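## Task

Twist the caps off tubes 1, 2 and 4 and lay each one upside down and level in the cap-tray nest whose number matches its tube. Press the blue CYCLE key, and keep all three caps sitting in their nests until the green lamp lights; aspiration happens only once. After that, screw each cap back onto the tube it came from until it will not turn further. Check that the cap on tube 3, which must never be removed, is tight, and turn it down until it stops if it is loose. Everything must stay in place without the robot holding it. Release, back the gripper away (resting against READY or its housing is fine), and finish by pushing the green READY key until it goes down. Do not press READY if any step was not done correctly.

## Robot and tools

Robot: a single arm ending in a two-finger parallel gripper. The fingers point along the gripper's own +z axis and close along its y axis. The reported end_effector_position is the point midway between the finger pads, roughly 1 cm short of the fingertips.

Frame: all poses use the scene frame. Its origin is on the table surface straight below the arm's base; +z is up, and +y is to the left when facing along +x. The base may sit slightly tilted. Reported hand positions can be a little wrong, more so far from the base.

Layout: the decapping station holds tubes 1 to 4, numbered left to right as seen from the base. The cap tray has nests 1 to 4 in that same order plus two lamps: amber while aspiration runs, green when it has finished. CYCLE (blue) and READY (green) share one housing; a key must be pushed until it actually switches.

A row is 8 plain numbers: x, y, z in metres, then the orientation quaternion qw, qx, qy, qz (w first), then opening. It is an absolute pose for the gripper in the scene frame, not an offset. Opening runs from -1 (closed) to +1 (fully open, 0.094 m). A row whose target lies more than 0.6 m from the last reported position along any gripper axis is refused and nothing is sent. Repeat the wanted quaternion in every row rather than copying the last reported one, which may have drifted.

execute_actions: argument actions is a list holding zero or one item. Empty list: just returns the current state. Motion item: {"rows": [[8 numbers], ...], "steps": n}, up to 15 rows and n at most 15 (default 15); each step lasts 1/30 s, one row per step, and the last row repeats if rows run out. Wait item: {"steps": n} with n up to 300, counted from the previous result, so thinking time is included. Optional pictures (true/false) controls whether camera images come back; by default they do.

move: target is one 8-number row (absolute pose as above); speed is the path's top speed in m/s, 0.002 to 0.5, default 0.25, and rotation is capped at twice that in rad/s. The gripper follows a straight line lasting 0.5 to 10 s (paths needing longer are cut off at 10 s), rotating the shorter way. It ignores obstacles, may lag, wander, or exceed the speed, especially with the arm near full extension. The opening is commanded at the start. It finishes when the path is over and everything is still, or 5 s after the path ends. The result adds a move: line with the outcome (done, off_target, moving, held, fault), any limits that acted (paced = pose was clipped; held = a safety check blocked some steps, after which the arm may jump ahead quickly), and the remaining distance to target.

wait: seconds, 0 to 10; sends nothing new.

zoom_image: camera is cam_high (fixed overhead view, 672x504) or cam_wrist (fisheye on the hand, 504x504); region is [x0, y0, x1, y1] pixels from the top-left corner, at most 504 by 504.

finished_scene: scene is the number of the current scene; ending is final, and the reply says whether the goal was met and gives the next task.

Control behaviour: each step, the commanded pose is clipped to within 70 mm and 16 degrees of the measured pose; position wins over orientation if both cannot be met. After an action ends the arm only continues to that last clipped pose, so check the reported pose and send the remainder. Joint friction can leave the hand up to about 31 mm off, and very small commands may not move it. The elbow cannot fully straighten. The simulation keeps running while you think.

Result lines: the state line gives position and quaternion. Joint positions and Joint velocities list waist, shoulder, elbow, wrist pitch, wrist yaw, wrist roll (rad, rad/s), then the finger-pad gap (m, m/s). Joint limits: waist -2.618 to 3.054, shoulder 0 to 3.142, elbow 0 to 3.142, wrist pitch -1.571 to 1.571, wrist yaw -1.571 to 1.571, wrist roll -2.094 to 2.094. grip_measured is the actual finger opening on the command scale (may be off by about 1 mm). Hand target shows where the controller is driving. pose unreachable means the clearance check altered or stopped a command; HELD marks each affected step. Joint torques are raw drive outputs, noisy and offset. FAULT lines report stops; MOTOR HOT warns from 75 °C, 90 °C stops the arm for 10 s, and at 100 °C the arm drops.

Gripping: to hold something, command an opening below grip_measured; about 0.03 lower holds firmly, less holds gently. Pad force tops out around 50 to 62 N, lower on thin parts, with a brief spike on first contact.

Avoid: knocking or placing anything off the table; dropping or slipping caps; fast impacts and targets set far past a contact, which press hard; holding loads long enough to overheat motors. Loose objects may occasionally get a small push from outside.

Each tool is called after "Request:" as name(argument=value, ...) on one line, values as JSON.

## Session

Request:
execute_actions(actions=[])

Scene clock: 0.00 s of 11600.00 s.
end_effector_position=(+0.3430, -0.4376, +0.3852) grip_measured=+1.000 end_effector_quat_wxyz=(+0.752, +0.571, +0.322, -0.069)
Joint positions: [-0.894  2.703  1.589  0.528  0.088  1.365  0.094]
Joint velocities: [ 0.007 -0.002 -0.002  0.081 -0.007 -0.007  0.   ]
Joint torques (N m, as the arm reports them, + toward a larger angle): no reading
Motor temperatures (°C, as the motors report them): [28 31 28 25 26 25]
Hand target: +0.343, -0.438, +0.385; +0.752, +0.571, +0.322, -0.069
camera_calibration (this result's frames):
cam_wrist: T_world_to_cam=[[-0.518816, -0.327536, -0.789652, 0.336471], [0.472738, 0.659694, -0.584229, 0.393087], [0.712284, -0.676405, -0.187421, -0.37434], [0, 0, 0, 1]] pos_world=[0.255376, -0.402316, 0.425189]

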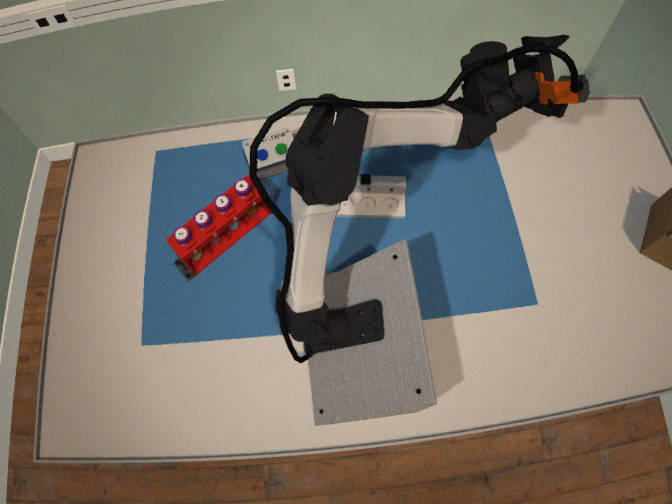

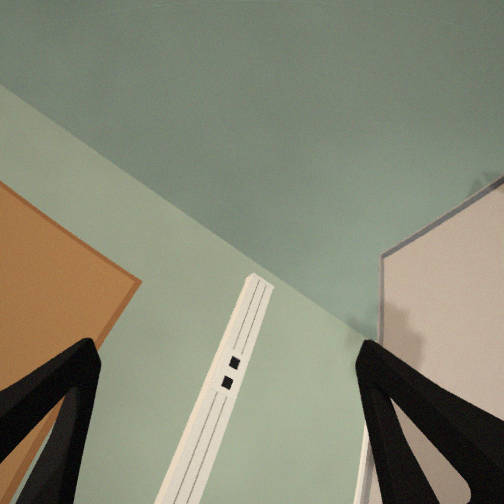

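Request:
zoom_image(camera="cam_high", region=[150,110,430,290])

Region (150, 110, 430, 290) of cam_high's 672x504 image, scaled by 1.800, with more detail than that image has; it fills the top 324 rows of this view, and the rest is white.

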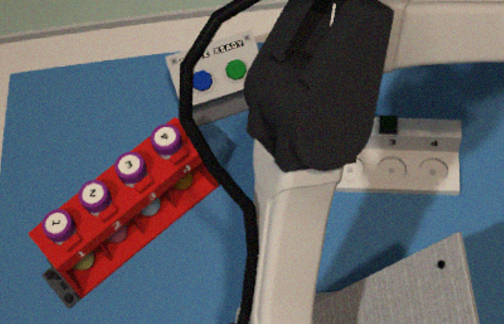

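Request:
move(target=[0.33,-0.12,0.17,0,0.9,0.438,0,-0.05], speed=0.3)

Request:
move(target=[0.307,0.177,0.165,0,0.866,0.5,0,-0.05], speed=0.3)

Scene clock: 7.80 s of 11600.00 s.
end_effector_position=(+0.3301, -0.1226, +0.1691) grip_measured=-0.048 end_effector_quat_wxyz=(+0.007, +0.897, +0.442, +0.005)
Joint positions: [-0.613  2.54   1.855 -1.447 -0.581  1.379  0.045]
Joint velocities: [ 0.002  0.002 -0.022  0.022  0.007  0.037 -0.   ]
Joint torques (N m, as the arm reports them, + toward a larger angle): [-6.8  -6.56  6.08  0.07 -0.09 -0.01]
Motor temperatures (°C, as the motors report them): [28 33 29 26 26 25]
Hand target: +0.332, -0.120, +0.168; +0.000, +0.896, +0.444, +0.008
Off the commanded pose: 0.003 m, 1 deg.
move: done
camera_calibration (this result's frames):
cam_wrist: T_world_to_cam=[[-0.820891, 0.571015, 0.00889278, 0.337155], [0.50205, 0.714151, 0.487785, -0.11924], [0.272182, 0.404884, -0.872918, 0.201185], [0, 0, 0, 1]] pos_world=[0.281873, -0.188822, 0.230783]

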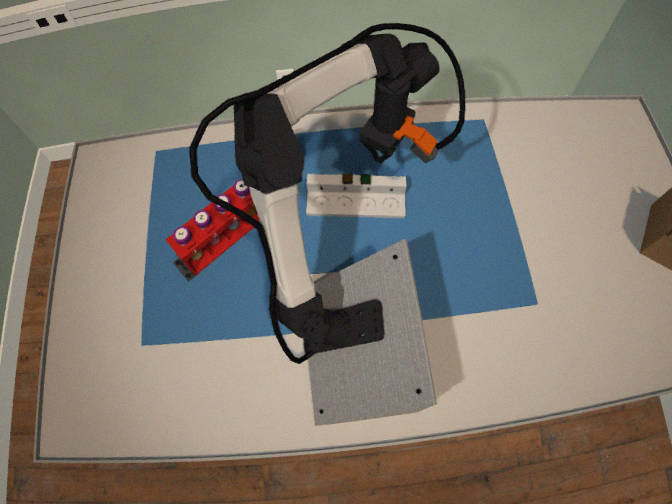

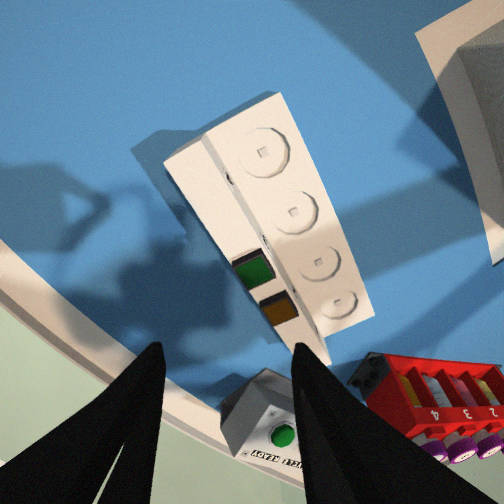

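Scene clock: 9.47 s of 11600.00 s.
end_effector_position=(+0.3082, +0.1734, +0.1619) grip_measured=-0.048 end_effector_quat_wxyz=(+0.002, +0.864, +0.504, -0.002)
Joint positions: [-0.109  1.803  1.561 -1.528 -0.768  1.825  0.045]
Joint velocities: [-0.002 -0.012 -0.007  0.007 -0.037  0.007 -0.001]
Joint torques (N m, as the arm reports them, + toward a larger angle): [-5.89 -4.56  4.87 -0.06 -0.04  0.09]
Motor temperatures (°C, as the motors report them): [29 34 29 26 26 25]
Hand target: +0.307, +0.179, +0.165; -0.002, +0.866, +0.501, +0.001
Off the commanded pose: 0.005 m, 1 deg.
move: done
camera_calibration (this result's frames):
cam_wrist: T_world_to_cam=[[-0.893018, 0.449261, 0.0261464, 0.190756], [0.405032, 0.777061, 0.481795, -0.296098], [0.196134, 0.440841, -0.875894, 0.0987046], [0, 0, 0, 1]] pos_world=[0.270919, 0.100874, 0.224126]

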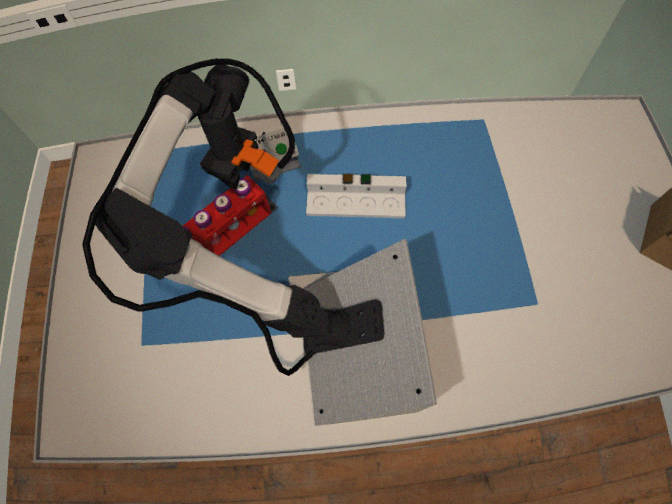

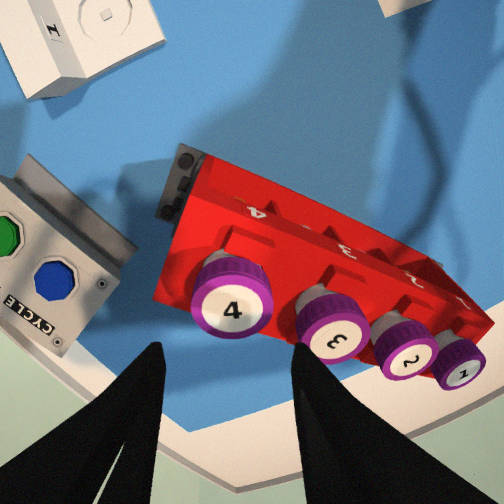

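Request:
move(target=[0.306,0.174,0.135,0,0.906,0.423,0,-0.05], speed=0.1)

Scene clock: 11.77 s of 11600.00 s.
end_effector_position=(+0.3069, +0.1698, +0.1363) grip_measured=-0.048 end_effector_quat_wxyz=(-0.000, +0.907, +0.421, -0.008)
Joint positions: [-0.06   1.789  1.464 -1.413 -0.774  2.07   0.045]
Joint velocities: [ 0.007  0.002  0.012  0.022  0.007 -0.007  0.001]
Joint torques (N m, as the arm reports them, + toward a larger angle): [-5.35 -5.38  2.8   0.26 -0.08  0.07]
Motor temperatures (°C, as the motors report them): [29 34 29 26 26 25]
Hand target: +0.306, +0.174, +0.135; -0.002, +0.906, +0.424, -0.001
Off the commanded pose: 0.004 m, 1 deg.
joint sent to its limit — the command would take joint 6 (wrist roll) past its upper limit, so that joint was sent only as far as its limit.
move: done
camera_calibration (this result's frames):
cam_wrist: T_world_to_cam=[[-0.792977, 0.608315, 0.0337566, 0.133174], [0.548193, 0.688234, 0.475204, -0.308404], [0.265841, 0.395331, -0.879228, 0.0648564], [0, 0, 0, 1]] pos_world=[0.257428, 0.105603, 0.199083]

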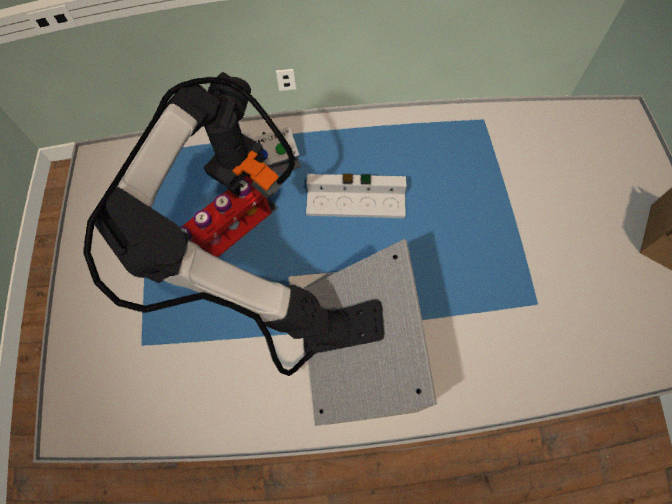

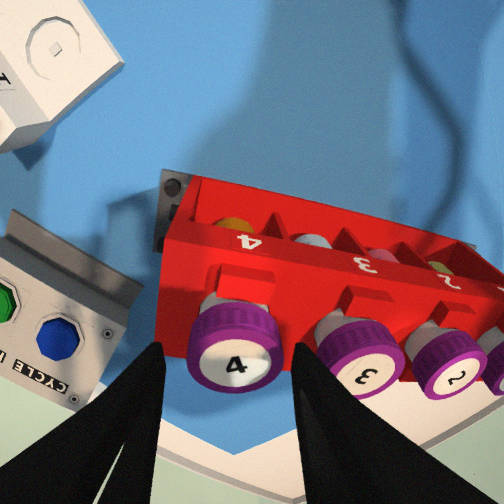

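Request:
move(target=[0.305,0.178,0.123,0,0.891,0.454,0,-0.05], speed=0.06)

Scene clock: 13.53 s of 11600.00 s.
end_effector_position=(+0.3057, +0.1741, +0.1243) grip_measured=-0.048 end_effector_quat_wxyz=(+0.002, +0.896, +0.444, -0.007)
Joint positions: [-0.023  1.767  1.42  -1.35  -0.777  2.074  0.045]
Joint velocities: [ 0.012 -0.012 -0.027  0.022 -0.007 -0.037  0.   ]
Joint torques (N m, as the arm reports them, + toward a larger angle): [-5.27 -5.38  2.88  0.26 -0.05  0.  ]
Motor temperatures (°C, as the motors report them): [29 34 29 26 26 25]
Hand target: +0.305, +0.178, +0.123; -0.000, +0.891, +0.454, -0.000
Off the commanded pose: 0.004 m, 2 deg.
move: done
camera_calibration (this result's frames):
cam_wrist: T_world_to_cam=[[-0.823072, 0.567119, 0.0304863, 0.146789], [0.511183, 0.716362, 0.474886, -0.298592], [0.247478, 0.40645, -0.879519, 0.056644], [0, 0, 0, 1]] pos_world=[0.259435, 0.10763, 0.187142]

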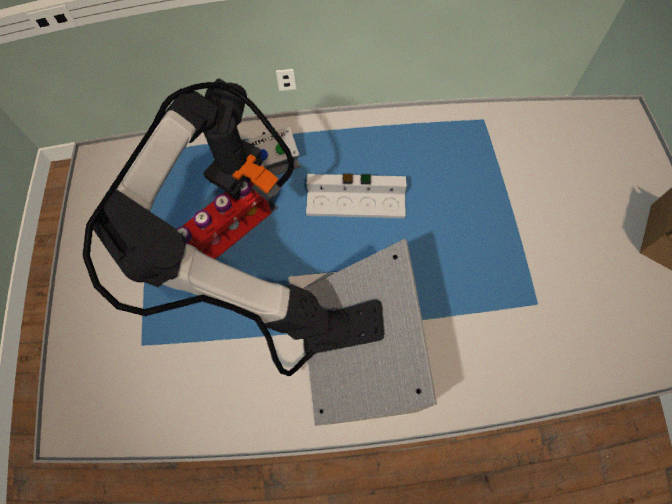

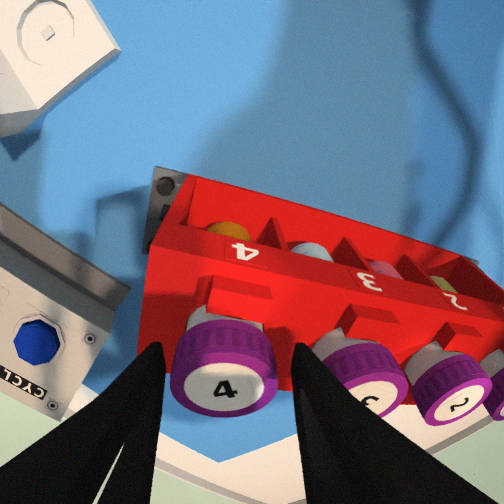

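Request:
execute_actions(actions=[{"rows":[[0.3062,0.174,0.1243,0,0.894,0.448,0,-0.36]],"steps":10}], pictures=false)

Request:
move(target=[0.3063,0.1738,0.126,0,0.087,0.996,0,-0.36], speed=0.5)

Request:
move(target=[0.3063,0.1738,0.128,0,-0.804,0.595,0,-0.36], speed=0.5)

Scene clock: 15.33 s of 11600.00 s.
end_effector_position=(+0.3070, +0.1736, +0.1243) grip_measured=-0.320 end_effector_quat_wxyz=(+0.004, +0.895, +0.446, -0.005)
Joint positions: [-0.023  1.767  1.42  -1.344 -0.775  2.073  0.032]
Joint velocities: [ 0.022  0.007 -0.002 -0.051 -0.022 -0.022 -0.001]
Joint torques (N m, as the arm reports them, + toward a larger angle): [-6.31 -4.84  3.    0.19 -0.07 -0.01]
Motor temperatures (°C, as the motors report them): [29 34 29 26 26 25]
Hand target: +0.306, +0.174, +0.124; +0.000, +0.894, +0.448, -0.000
Off the commanded pose: 0.001 m, 1 deg.
Steps of this call (steps 1 to 44: nothing new was sent; steps 45 to 54: all 10 steps of this action). Readings (end_effector_position):
45: (+0.3063, +0.1740, +0.1243)
46: (+0.3070, +0.1737, +0.1243)
48: (+0.3070, +0.1736, +0.1243)
52: (+0.3070, +0.1736, +0.1243)
54: the state above

Scene clock: 18.40 s of 11600.00 s.
end_effector_position=(+0.3081, +0.1740, +0.1251) grip_measured=-0.321 end_effector_quat_wxyz=(+0.001, +0.090, +0.996, -0.006)
Joint positions: [-0.024  1.764  1.42  -1.338 -0.776  0.042  0.032]
Joint velocities: [ 0.002 -0.007 -0.007 -0.037 -0.007 -0.051 -0.001]
Joint torques (N m, as the arm reports them, + toward a larger angle): [-6.68 -4.55  3.53  0.15 -0.1  -0.12]
Motor temperatures (°C, as the motors report them): [29 34 29 26 26 25]
Hand target: +0.306, +0.174, +0.126; +0.000, +0.087, +0.996, -0.000
Off the commanded pose: 0.002 m, 1 deg.
move: done
camera_calibration (this result's frames):
cam_wrist: T_world_to_cam=[[-0.131753, -0.990577, 0.0373985, 0.205978], [-0.86444, 0.133277, 0.484748, 0.223988], [-0.485164, 0.0315381, -0.873854, 0.347119], [0, 0, 0, 1]] pos_world=[0.389172, 0.163237, 0.187051]

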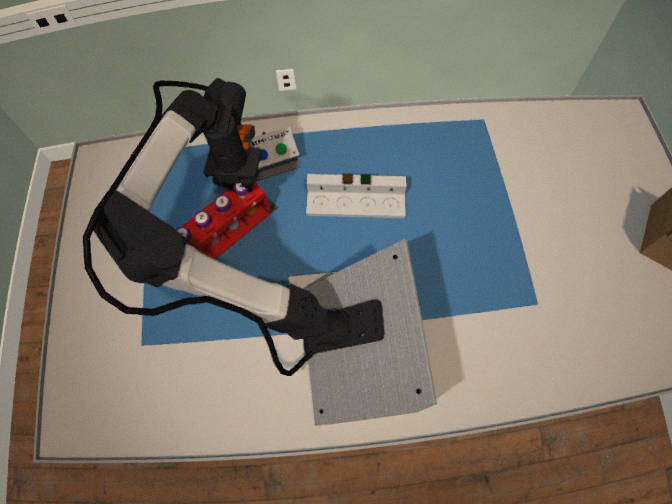

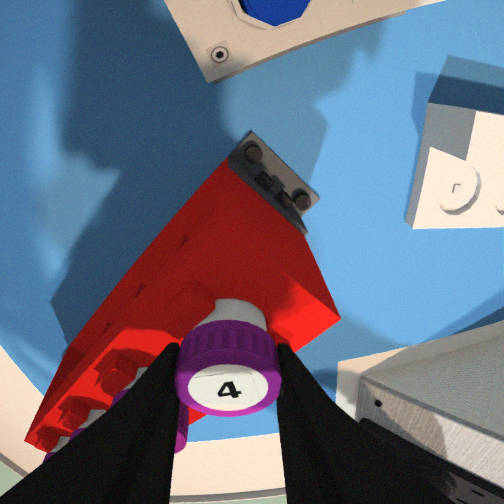

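Scene clock: 21.23 s of 11600.00 s.
end_effector_position=(+0.3071, +0.1751, +0.1264) grip_measured=-0.321 end_effector_quat_wxyz=(+0.002, +0.799, -0.601, +0.003)
Joint positions: [-0.026  1.761  1.42  -1.344 -0.78  -1.994  0.032]
Joint velocities: [ 0.002 -0.012 -0.007 -0.095 -0.037 -0.154 -0.   ]
Joint torques (N m, as the arm reports them, + toward a larger angle): [-6.82 -4.11  3.95  0.03 -0.1  -0.18]
Motor temperatures (°C, as the motors report them): [29 34 29 26 26 25]
Hand target: +0.306, +0.174, +0.128; -0.000, +0.804, -0.595, +0.001
Off the commanded pose: 0.002 m, 1 deg.
move: done
camera_calibration (this result's frames):
cam_wrist: T_world_to_cam=[[0.945808, 0.323726, 0.0254688, -0.352642], [0.269884, -0.827268, 0.492737, 0.0411338], [0.180581, -0.459161, -0.869806, 0.228691], [0, 0, 0, 1]] pos_world=[0.281132, 0.253194, 0.18763]

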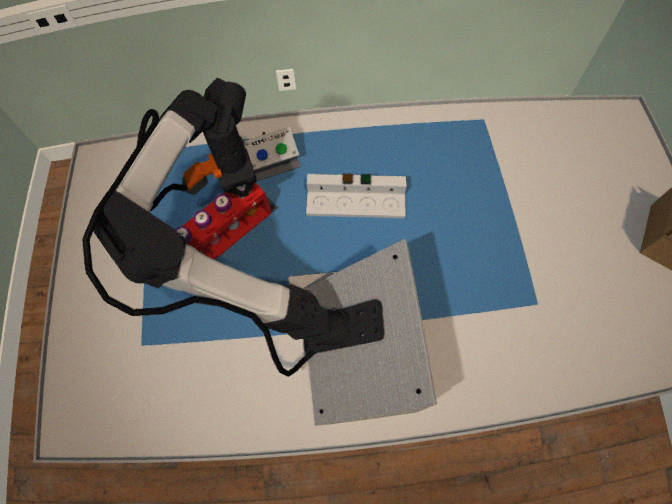

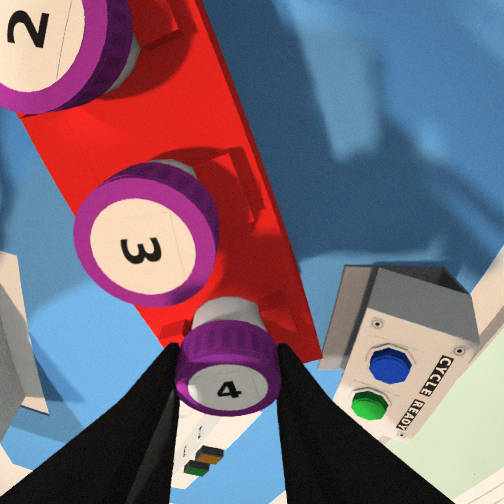

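Request:
execute_actions(actions=[{"rows":[[0.307,0.1745,0.127,0,-0.802,0.597,0,-0.08],[0.307,0.1745,0.127,0,-0.802,0.597,0,-0.08],[0.307,0.1745,0.127,0,-0.802,0.597,0,-0.08],[0.307,0.1745,0.129,0,-0.802,0.597,0,-0.08],[0.307,0.1745,0.132,0,-0.802,0.597,0,-0.08],[0.307,0.173,0.135,0,-0.78,0.625,0,-0.08],[0.307,0.173,0.135,0,-0.75,0.66,0,-0.08],[0.307,0.173,0.135,0,-0.71,0.704,0,-0.08],[0.307,0.173,0.135,0,0,1,0,-0.08]],"steps":15}], pictures=false)

Request:
execute_actions(actions=[{"rows":[[0.307,0.173,0.135,0,0.5,0.866,0,-0.08]],"steps":15}], pictures=false)

Scene clock: 24.00 s of 11600.00 s.
end_effector_position=(+0.3055, +0.1742, +0.1340) grip_measured=-0.082 end_effector_quat_wxyz=(+0.001, +0.677, -0.736, +0.002)
Joint positions: [-0.047  1.761  1.438 -1.381 -0.781 -1.658  0.043]
Joint velocities: [-0.007  0.007  0.007  0.022 -0.051  1.179 -0.   ]
Joint torques (N m, as the arm reports them, + toward a larger angle): [-6.9  -2.87  5.33 -0.03 -0.12  0.08]
Motor temperatures (°C, as the motors report them): [29 34 29 25 26 25]
Hand target: +0.307, +0.173, +0.135; +0.001, +0.595, -0.804, -0.007
Off the commanded pose: 0.002 m, 85 deg; orientation clipped at the last step of the last action.
Steps of this call (steps 1 to 68: nothing new was sent; steps 69 to 83: all 15 steps of this action). Readings (end_effector_position):
69: (+0.3071, +0.1751, +0.1264)
70: (+0.3071, +0.1751, +0.1264)
72: (+0.3070, +0.1751, +0.1264)
76: (+0.3061, +0.1741, +0.1301)
83: the state above

Scene clock: 24.50 s of 11600.00 s.
end_effector_position=(+0.3057, +0.1732, +0.1323) grip_measured=-0.082 end_effector_quat_wxyz=(-0.013, -0.396, +0.918, +0.009)
Joint positions: [-0.047  1.798  1.467 -1.422 -0.785 -1.021  0.043]
Joint velocities: [-0.007  0.061  0.046 -0.037  0.037  1.194 -0.001]
Joint torques (N m, as the arm reports them, + toward a larger angle): [-7.25 -3.42  5.18 -0.07 -0.17  0.07]
Motor temperatures (°C, as the motors report them): [29 34 29 25 26 25]
Hand target: +0.307, +0.173, +0.135; -0.014, -0.297, +0.955, +0.017
Off the commanded pose: 0.003 m, 107 deg; orientation clipped at the last step of the last action.
Steps of this call (steps 1 to 15: all 15 steps of this action). Readings (end_effector_position):
1: (+0.3052, +0.1740, +0.1337)
2: (+0.3048, +0.1736, +0.1333)
4: (+0.3049, +0.1729, +0.1326)
8: (+0.3062, +0.1726, +0.1323)
15: the state above

Request:
move(target=[0.307,0.1755,0.1325,0,0.894,0.448,0,-0.08], speed=0.5)

Scene clock: 28.93 s of 11600.00 s.
end_effector_position=(+0.3085, +0.1756, +0.1334) grip_measured=-0.082 end_effector_quat_wxyz=(-0.008, +0.895, +0.446, -0.000)
Joint positions: [-0.047  1.784  1.459 -1.396 -0.796  2.034  0.043]
Joint velocities: [ 0.002  0.012 -0.022 -0.007  0.007  0.007  0.001]
Joint torques (N m, as the arm reports them, + toward a larger angle): [-5.5  -5.38  2.8   0.27  0.09  0.1 ]
Motor temperatures (°C, as the motors report them): [30 34 29 25 26 25]
Hand target: +0.307, +0.176, +0.133; -0.000, +0.894, +0.448, -0.000
Off the commanded pose: 0.002 m, 1 deg.
move: done
camera_calibration (this result's frames):
cam_wrist: T_world_to_cam=[[-0.825722, 0.562668, 0.0398452, 0.148295], [0.506141, 0.70788, 0.492673, -0.30475], [0.249006, 0.426979, -0.869302, 0.0578972], [0, 0, 0, 1]] pos_world=[0.26228, 0.107565, 0.194563]

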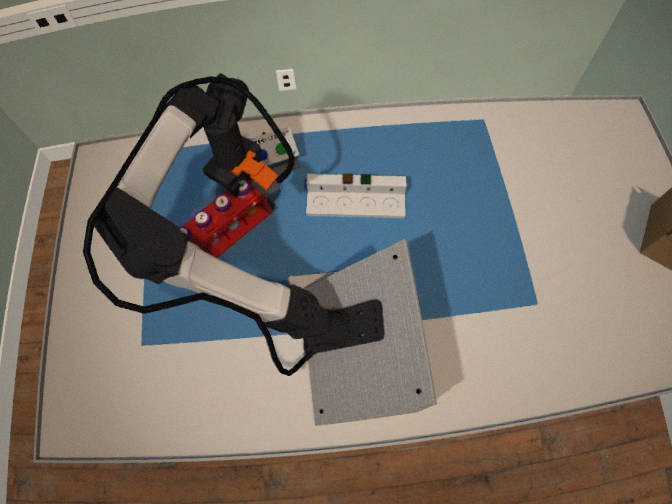

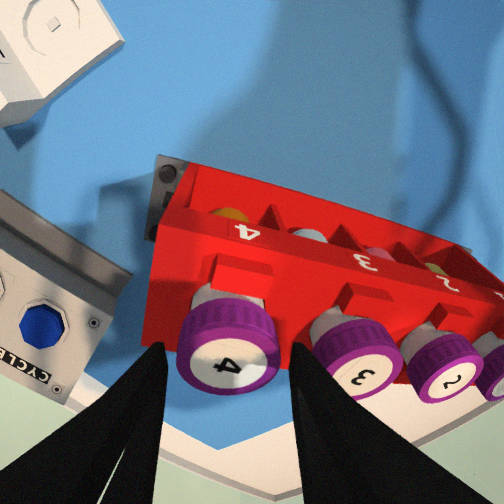

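Request:
execute_actions(actions=[{"rows":[[0.3045,0.174,0.1295,0,0.894,0.448,0,-0.08]],"steps":8}], pictures=false)

Scene clock: 31.83 s of 11600.00 s.
end_effector_position=(+0.3056, +0.1732, +0.1306) grip_measured=-0.082 end_effector_quat_wxyz=(-0.008, +0.897, +0.442, -0.001)
Joint positions: [-0.047  1.776  1.434 -1.383 -0.796  2.04   0.043]
Joint velocities: [ 0.002  0.007  0.012 -0.037 -0.125 -0.007 -0.   ]
Joint torques (N m, as the arm reports them, + toward a larger angle): [-5.25 -5.35  2.85  0.27  0.07  0.1 ]
Motor temperatures (°C, as the motors report them): [30 34 29 25 26 25]
Hand target: +0.305, +0.174, +0.130; -0.000, +0.894, +0.448, -0.000
Off the commanded pose: 0.002 m, 1 deg.
Steps of this call (steps 1 to 79: nothing new was sent; steps 80 to 87: all 8 steps of this action). Readings (end_effector_position):
80: (+0.3086, +0.1752, +0.1330)
81: (+0.3076, +0.1746, +0.1323)
83: (+0.3056, +0.1737, +0.1310)
87: the state above

Request:
execute_actions(actions=[{"rows":[[0.3065,0.174,0.1315,0,0.894,0.448,0,-0.36]],"steps":9}], pictures=false)

Request:
move(target=[0.307,0.174,0.134,0,0.087,0.996,0,-0.36], speed=0.5)

Request:
move(target=[0.307,0.174,0.137,0,-0.804,0.595,0,-0.36], speed=0.5)

Scene clock: 33.33 s of 11600.00 s.
end_effector_position=(+0.3063, +0.1731, +0.1306) grip_measured=-0.330 end_effector_quat_wxyz=(-0.007, +0.896, +0.443, -0.000)
Joint positions: [-0.047  1.776  1.434 -1.379 -0.796  2.041  0.031]
Joint velocities: [-0.012 -0.017 -0.017  0.022 -0.11   0.051 -0.   ]
Joint torques (N m, as the arm reports them, + toward a larger angle): [-5.59 -4.95  3.95  0.13  0.07  0.08]
Motor temperatures (°C, as the motors report them): [30 34 29 25 26 25]
Hand target: +0.306, +0.174, +0.132; -0.000, +0.894, +0.448, -0.000
Off the commanded pose: 0.001 m, 1 deg.
Steps of this call (steps 1 to 36: nothing new was sent; steps 37 to 45: all 9 steps of this action). Readings (end_effector_position):
37: (+0.3063, +0.1731, +0.1306)
38: (+0.3063, +0.1731, +0.1306)
40: (+0.3063, +0.1731, +0.1306)
44: (+0.3063, +0.1731, +0.1306)
45: the state above

Scene clock: 36.37 s of 11600.00 s.
end_effector_position=(+0.3079, +0.1730, +0.1314) grip_measured=-0.330 end_effector_quat_wxyz=(+0.001, +0.093, +0.996, +0.004)
Joint positions: [-0.047  1.772  1.434 -1.369 -0.792  0.014  0.031]
Joint velocities: [ 0.017 -0.002  0.002 -0.051 -0.066  0.051 -0.   ]
Joint torques (N m, as the arm reports them, + toward a larger angle): [-6.15 -4.42  4.84  0.    0.04 -0.08]
Motor temperatures (°C, as the motors report them): [30 34 29 25 26 25]
Hand target: +0.307, +0.174, +0.134; +0.000, +0.087, +0.996, -0.000
Off the commanded pose: 0.003 m, 1 deg.
move: done
camera_calibration (this result's frames):
cam_wrist: T_world_to_cam=[[-0.137617, -0.990307, 0.0188281, 0.20895], [-0.864599, 0.129379, 0.48552, 0.221429], [-0.48325, 0.0505372, -0.874023, 0.348654], [0, 0, 0, 1]] pos_world=[0.388689, 0.160656, 0.193289]

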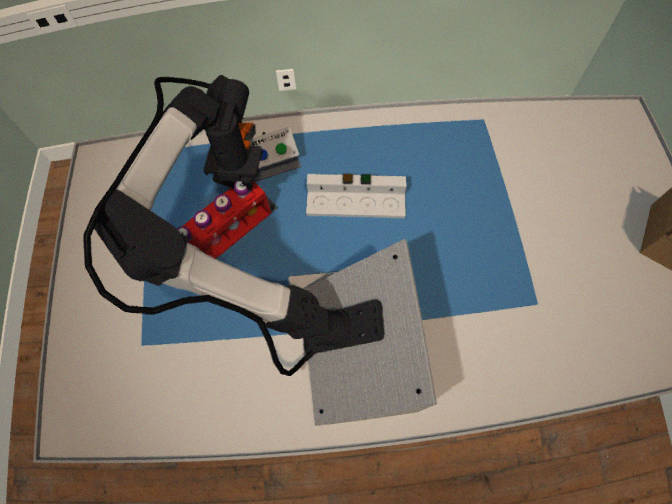

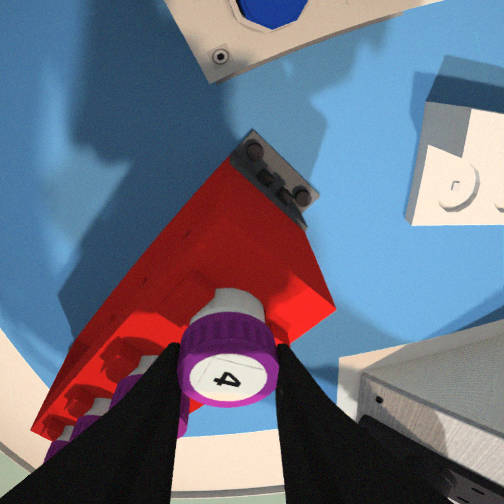

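Scene clock: 39.20 s of 11600.00 s.
end_effector_position=(+0.3067, +0.1750, +0.1327) grip_measured=-0.331 end_effector_quat_wxyz=(-0.004, +0.803, -0.596, -0.004)
Joint positions: [-0.047  1.771  1.44  -1.382 -0.795 -2.04   0.031]
Joint velocities: [-0.012 -0.022 -0.027 -0.007  0.051 -0.037 -0.   ]
Joint torques (N m, as the arm reports them, + toward a larger angle): [-6.67 -4.12  5.26 -0.14  0.02 -0.05]
Motor temperatures (°C, as the motors report them): [30 34 29 25 26 25]
Hand target: +0.307, +0.174, +0.137; -0.000, +0.804, -0.595, -0.000
Off the commanded pose: 0.004 m, 1 deg.
move: done
camera_calibration (this result's frames):
cam_wrist: T_world_to_cam=[[0.941999, 0.33433, 0.0293325, -0.353625], [0.280646, -0.832631, 0.477455, 0.0377917], [0.184051, -0.44153, -0.878167, 0.231108], [0, 0, 0, 1]] pos_world=[0.279973, 0.251735, 0.19528]

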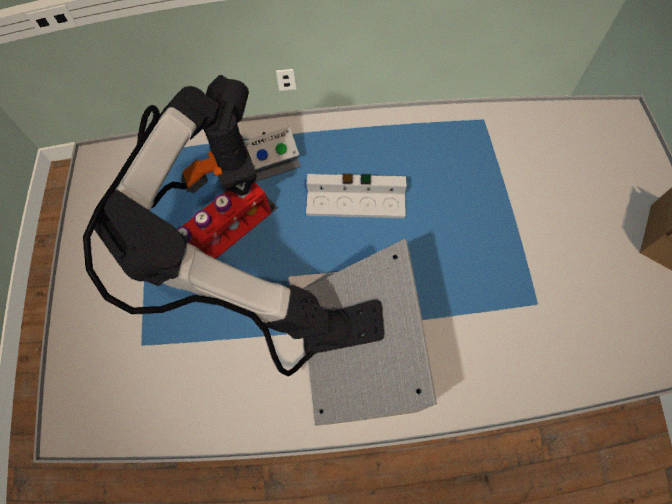

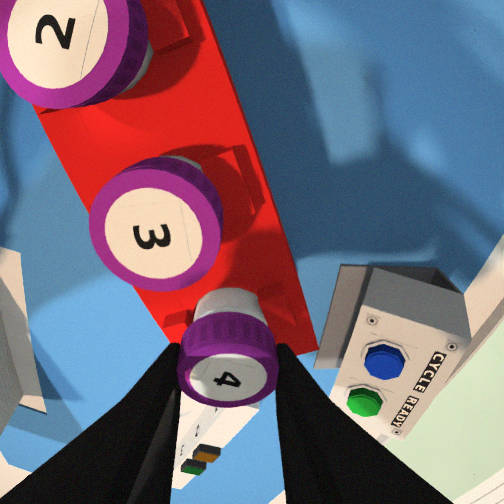

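Test-lift gently.

Request:
move(target=[0.307,0.173,0.143,0,-0.804,0.595,0,-0.365], speed=0.03)

Scene clock: 40.87 s of 11600.00 s.
end_effector_position=(+0.3066, +0.1755, +0.1392) grip_measured=-0.331 end_effector_quat_wxyz=(-0.005, +0.805, -0.593, -0.002)
Joint positions: [-0.061  1.771  1.46  -1.41  -0.792 -2.064  0.031]
Joint velocities: [ 0.002 -0.017  0.017  0.037  0.022 -0.081  0.   ]
Joint torques (N m, as the arm reports them, + toward a larger angle): [-6.81 -3.64  5.21 -0.11  0.01 -0.04]
Motor temperatures (°C, as the motors report them): [30 34 29 25 26 25]
Hand target: +0.307, +0.173, +0.143; -0.000, +0.804, -0.595, +0.000
Off the commanded pose: 0.005 m, 1 deg.
move: done
camera_calibration (this result's frames):
cam_wrist: T_world_to_cam=[[0.938995, 0.342405, 0.0323535, -0.354787], [0.285874, -0.82933, 0.480092, 0.0325313], [0.191218, -0.441555, -0.876622, 0.23468], [0, 0, 0, 1]] pos_world=[0.278968, 0.252084, 0.201586]

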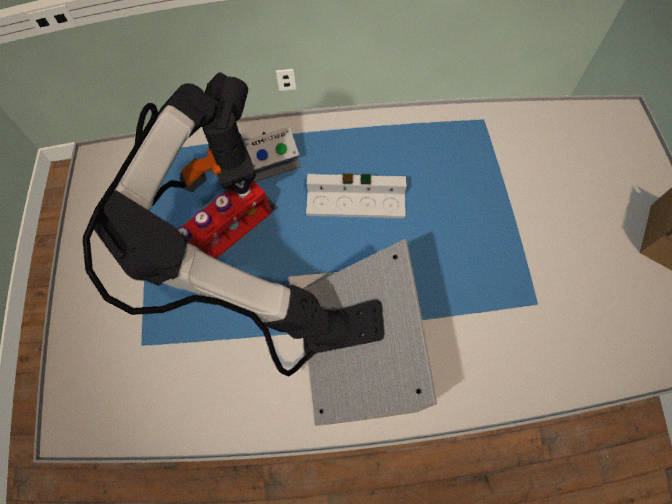

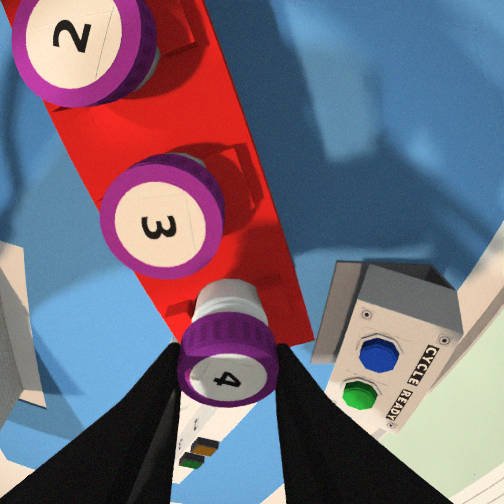

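Request:
move(target=[0.307,0.172,0.165,0,-0.75,0.661,0,-0.365], speed=0.15)

Request:
move(target=[0.30,0.05,0.15,0,-0.4,0.9165,0,-0.365], speed=0.5)

Request:
move(target=[0.291,-0.14,0.065,0,0.057,0.998,0,-0.365], speed=0.3)

Request:
zoom_image(camera="cam_high", region=[290,140,430,240])

Scene clock: 43.80 s of 11600.00 s.
end_effector_position=(+0.3057, +0.1758, +0.1625) grip_measured=-0.331 end_effector_quat_wxyz=(-0.005, +0.759, -0.651, -0.000)
Joint positions: [-0.113  1.786  1.543 -1.523 -0.783 -1.983  0.031]
Joint velocities: [-0.007 -0.027 -0.007  0.022 -0.095 -0.007 -0.001]
Joint torques (N m, as the arm reports them, + toward a larger angle): [-6.81 -3.01  5.23 -0.08  0.02  0.08]
Motor temperatures (°C, as the motors report them): [30 34 29 25 26 25]
Hand target: +0.307, +0.172, +0.165; -0.000, +0.750, -0.661, +0.000
Off the commanded pose: 0.005 m, 2 deg.
move: done
camera_calibration (this result's frames):
cam_wrist: T_world_to_cam=[[0.97942, 0.198842, 0.0346129, -0.342262], [0.158078, -0.86236, 0.480985, 0.0665528], [0.125489, -0.465615, -0.876045, 0.279583], [0, 0, 0, 1]] pos_world=[0.289613, 0.255627, 0.224763]

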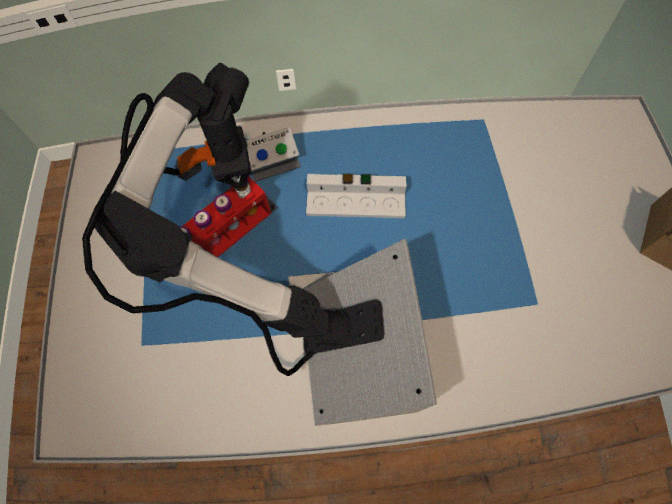

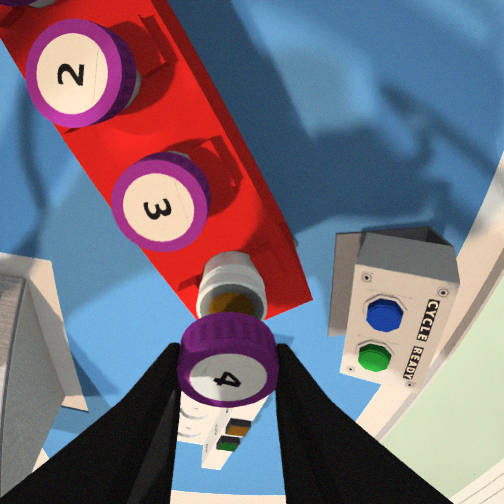

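Scene clock: 45.33 s of 11600.00 s.
end_effector_position=(+0.3021, +0.0561, +0.1525) grip_measured=-0.331 end_effector_quat_wxyz=(+0.003, -0.409, +0.913, +0.002)
Joint positions: [-0.343  1.975  1.403 -1.402 -0.711 -1.405  0.031]
Joint velocities: [-0.002 -0.002  0.002  0.022 -0.066  0.066 -0.   ]
Joint torques (N m, as the arm reports them, + toward a larger angle): [-6.99 -3.63  3.37  0.33  0.02  0.09]
Motor temperatures (°C, as the motors report them): [30 34 29 25 26 25]
Hand target: +0.300, +0.049, +0.150; -0.000, -0.400, +0.917, -0.001
Off the commanded pose: 0.007 m, 1 deg.
move: done
camera_calibration (this result's frames):
cam_wrist: T_world_to_cam=[[0.777233, -0.628721, 0.0248882, -0.205643], [-0.56079, -0.674234, 0.480544, 0.175394], [-0.285348, -0.387452, -0.876617, 0.335417], [0, 0, 0, 1]] pos_world=[0.353903, 0.118922, 0.214866]

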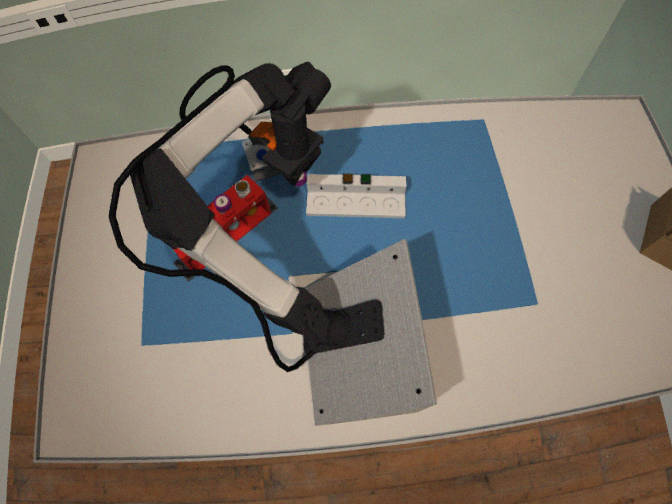

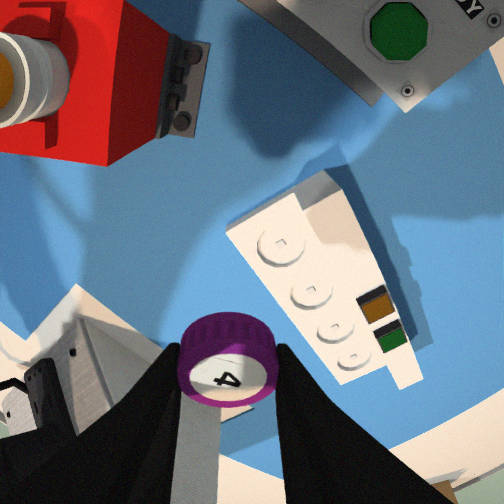

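Scene clock: 47.47 s of 11600.00 s.
end_effector_position=(+0.2874, -0.1336, +0.0625) grip_measured=-0.331 end_effector_quat_wxyz=(-0.006, +0.056, +0.998, +0.010)
Joint positions: [-0.543  2.532  1.401 -1.009 -0.619 -0.692  0.031]
Joint velocities: [-0.002  0.002 -0.002 -0.037 -0.081  0.022  0.001]
Joint torques (N m, as the arm reports them, + toward a larger angle): [-7.51 -6.71  5.69  0.34  0.01  0.08]
Motor temperatures (°C, as the motors report them): [30 34 29 25 26 25]
Hand target: +0.291, -0.142, +0.065; +0.000, +0.057, +0.998, -0.001
Off the commanded pose: 0.008 m, 1 deg.
move: done
camera_calibration (this result's frames):
cam_wrist: T_world_to_cam=[[-0.0629487, -0.997995, 0.00656173, -0.117941], [-0.865268, 0.0578509, 0.497961, 0.266731], [-0.497342, 0.0256683, -0.867175, 0.294378], [0, 0, 0, 1]] pos_world=[0.369776, -0.140691, 0.12323]

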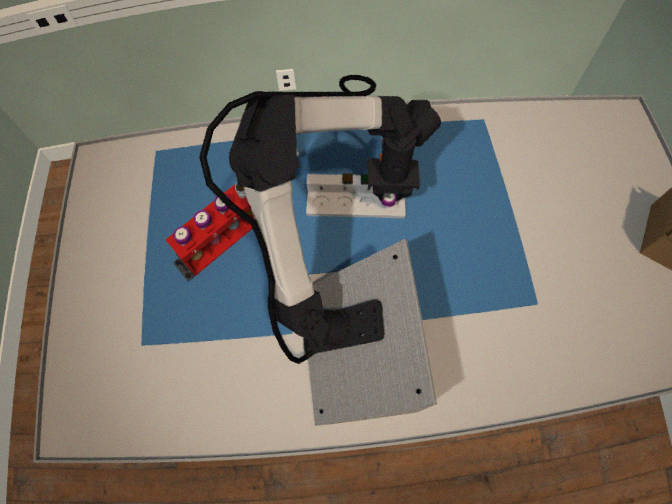

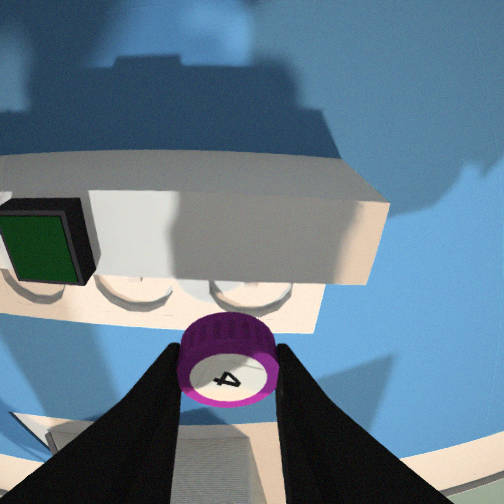

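Region (290, 140, 430, 240) of cam_high's 672x504 image, scaled by 3.600, with more detail than that image has; it fills the top 360 rows of this view, and the rest is white.

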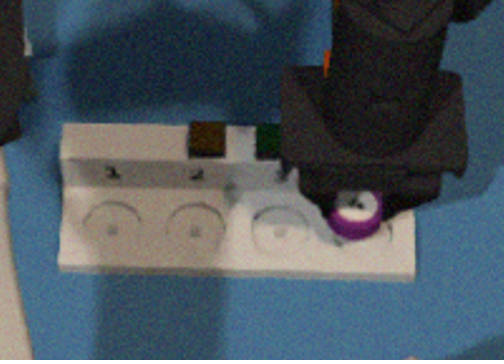

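Request:
move(target=[0.293,-0.148,0.040,0,0.057,0.998,0,-0.365], speed=0.06)

Request:
zoom_image(camera="cam_high", region=[330,170,430,230])

Scene clock: 50.37 s of 11600.00 s.
end_effector_position=(+0.2935, -0.1474, +0.0457) grip_measured=-0.331 end_effector_quat_wxyz=(-0.000, +0.055, +0.998, -0.002)
Joint positions: [-0.525  2.578  1.401 -0.921 -0.619 -0.657  0.031]
Joint velocities: [-0.002 -0.012  0.012 -0.022 -0.007 -0.037 -0.   ]
Joint torques (N m, as the arm reports them, + toward a larger angle): [-6.24 -6.67  3.78  0.4  -0.08  0.09]
Motor temperatures (°C, as the motors report them): [30 34 30 25 26 25]
Hand target: +0.293, -0.148, +0.040; -0.000, +0.057, +0.998, +0.000
Off the commanded pose: 0.006 m, 0 deg.
move: done
camera_calibration (this result's frames):
cam_wrist: T_world_to_cam=[[-0.0611185, -0.99767, 0.0303004, -0.132856], [-0.87083, 0.068134, 0.486839, 0.284818], [-0.487769, 0.00336834, -0.872966, 0.277279], [0, 0, 0, 1]] pos_world=[0.375157, -0.152886, 0.10742]

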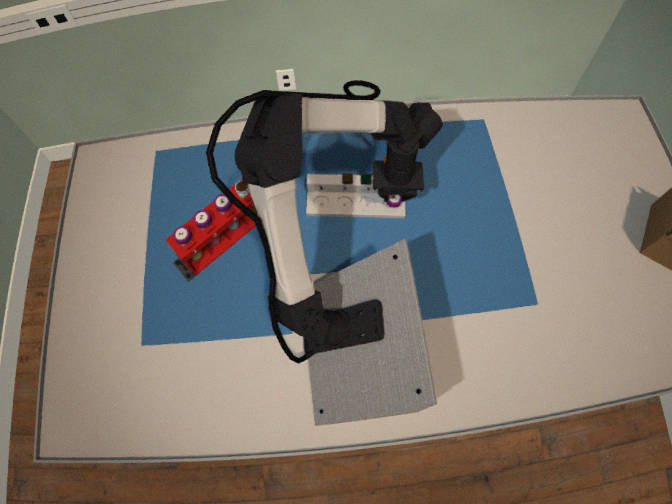

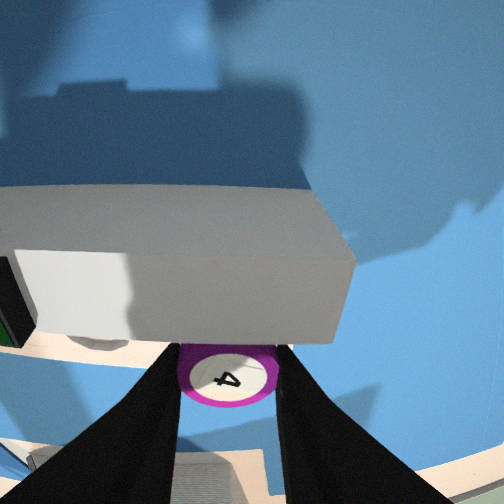

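Region (330, 170, 430, 230) of cam_high's 672x504 image, scaled by 5.040, with more detail than that image has; it fills the top 302 rows of this view, and the rest is white.

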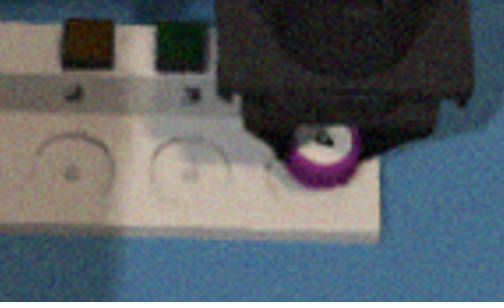

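Request:
move(target=[0.291,-0.140,0.032,0,0.057,0.998,0,-0.365], speed=0.04)

Request:
zoom_image(camera="cam_high", region=[330,170,430,230])

Scene clock: 53.23 s of 11600.00 s.
end_effector_position=(+0.2883, -0.1424, +0.0331) grip_measured=-0.331 end_effector_quat_wxyz=(-0.008, +0.060, +0.998, +0.001)
Joint positions: [-0.501  2.578  1.36  -0.883 -0.625 -0.632  0.031]
Joint velocities: [ 0.022  0.032 -0.002  0.007  0.066 -0.007 -0.001]
Joint torques (N m, as the arm reports them, + toward a larger angle): [-6.22 -8.03  3.06  0.45 -0.14  0.1 ]
Motor temperatures (°C, as the motors report them): [30 34 30 25 26 25]
Hand target: +0.291, -0.140, +0.032; -0.000, +0.057, +0.998, +0.000
Off the commanded pose: 0.004 m, 1 deg.
move: done
camera_calibration (this result's frames):
cam_wrist: T_world_to_cam=[[-0.0705613, -0.997182, 0.0254705, -0.124812], [-0.862897, 0.0738294, 0.499959, 0.284195], [-0.50043, 0.0132993, -0.865675, 0.268614], [0, 0, 0, 1]] pos_world=[0.370846, -0.149015, 0.0936258]

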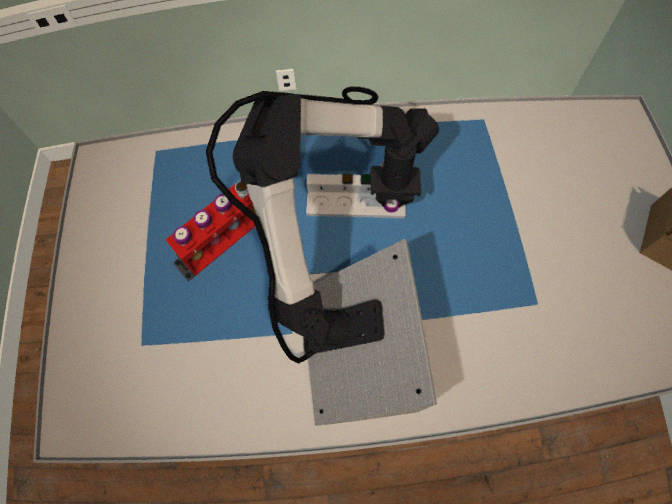

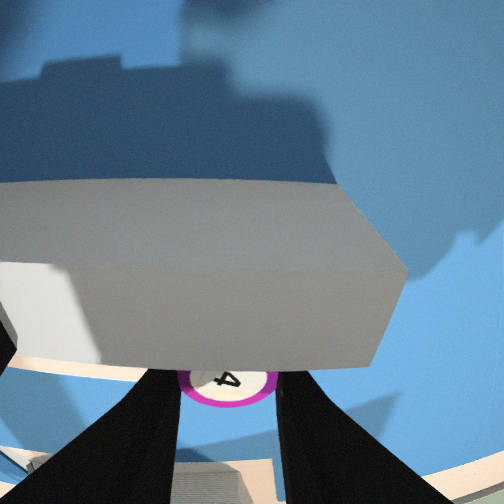

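Region (330, 170, 430, 230) of cam_high's 672x504 image, scaled by 5.040, with more detail than that image has; it fills the top 302 rows of this view, and the rest is white.

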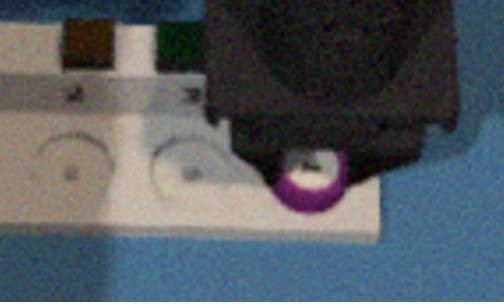

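y good; need +4 mm x.

Request:
move(target=[0.296,-0.142,0.034,0,0.057,0.998,0,-0.365], speed=0.02)

Request:
zoom_image(camera="cam_high", region=[330,170,430,230])

Scene clock: 54.97 s of 11600.00 s.
end_effector_position=(+0.2886, -0.1426, +0.0331) grip_measured=-0.331 end_effector_quat_wxyz=(-0.007, +0.061, +0.998, +0.000)
Joint positions: [-0.501  2.578  1.36  -0.881 -0.626 -0.629  0.031]
Joint velocities: [ 0.007  0.002  0.007 -0.066 -0.007  0.007 -0.002]
Joint torques (N m, as the arm reports them, + toward a larger angle): [-6.13 -7.2   5.31  0.22 -0.15  0.09]
Motor temperatures (°C, as the motors report them): [30 35 30 25 26 25]
Hand target: +0.296, -0.142, +0.034; +0.000, +0.057, +0.998, -0.000
Off the commanded pose: 0.007 m, 1 deg.
move: done
camera_calibration (this result's frames):
cam_wrist: T_world_to_cam=[[-0.0731174, -0.996985, 0.0259876, -0.124218], [-0.863286, 0.0763168, 0.498912, 0.284955], [-0.499391, 0.0140444, -0.866263, 0.26858], [0, 0, 0, 1]] pos_world=[0.371042, -0.149362, 0.0937212]

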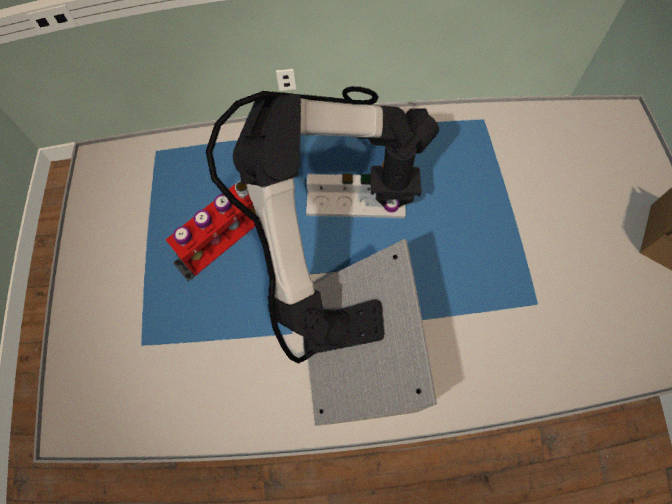

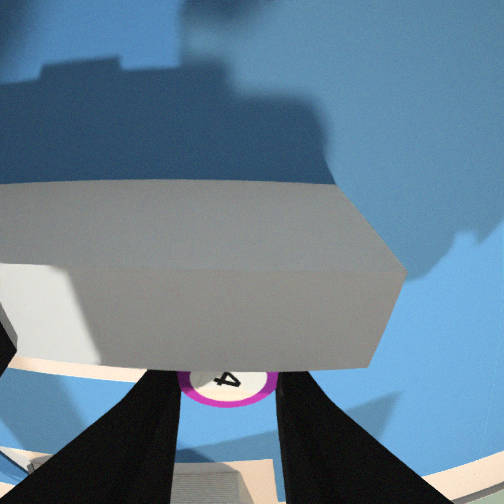

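Region (330, 170, 430, 230) of cam_high's 672x504 image, scaled by 5.040, with more detail than that image has; it fills the top 302 rows of this view, and the rest is white.

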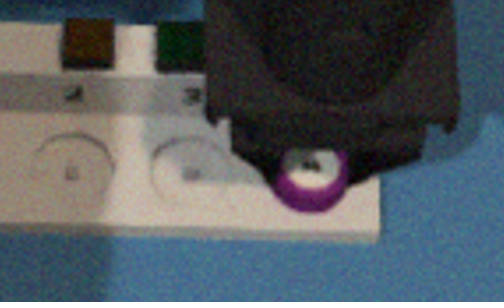

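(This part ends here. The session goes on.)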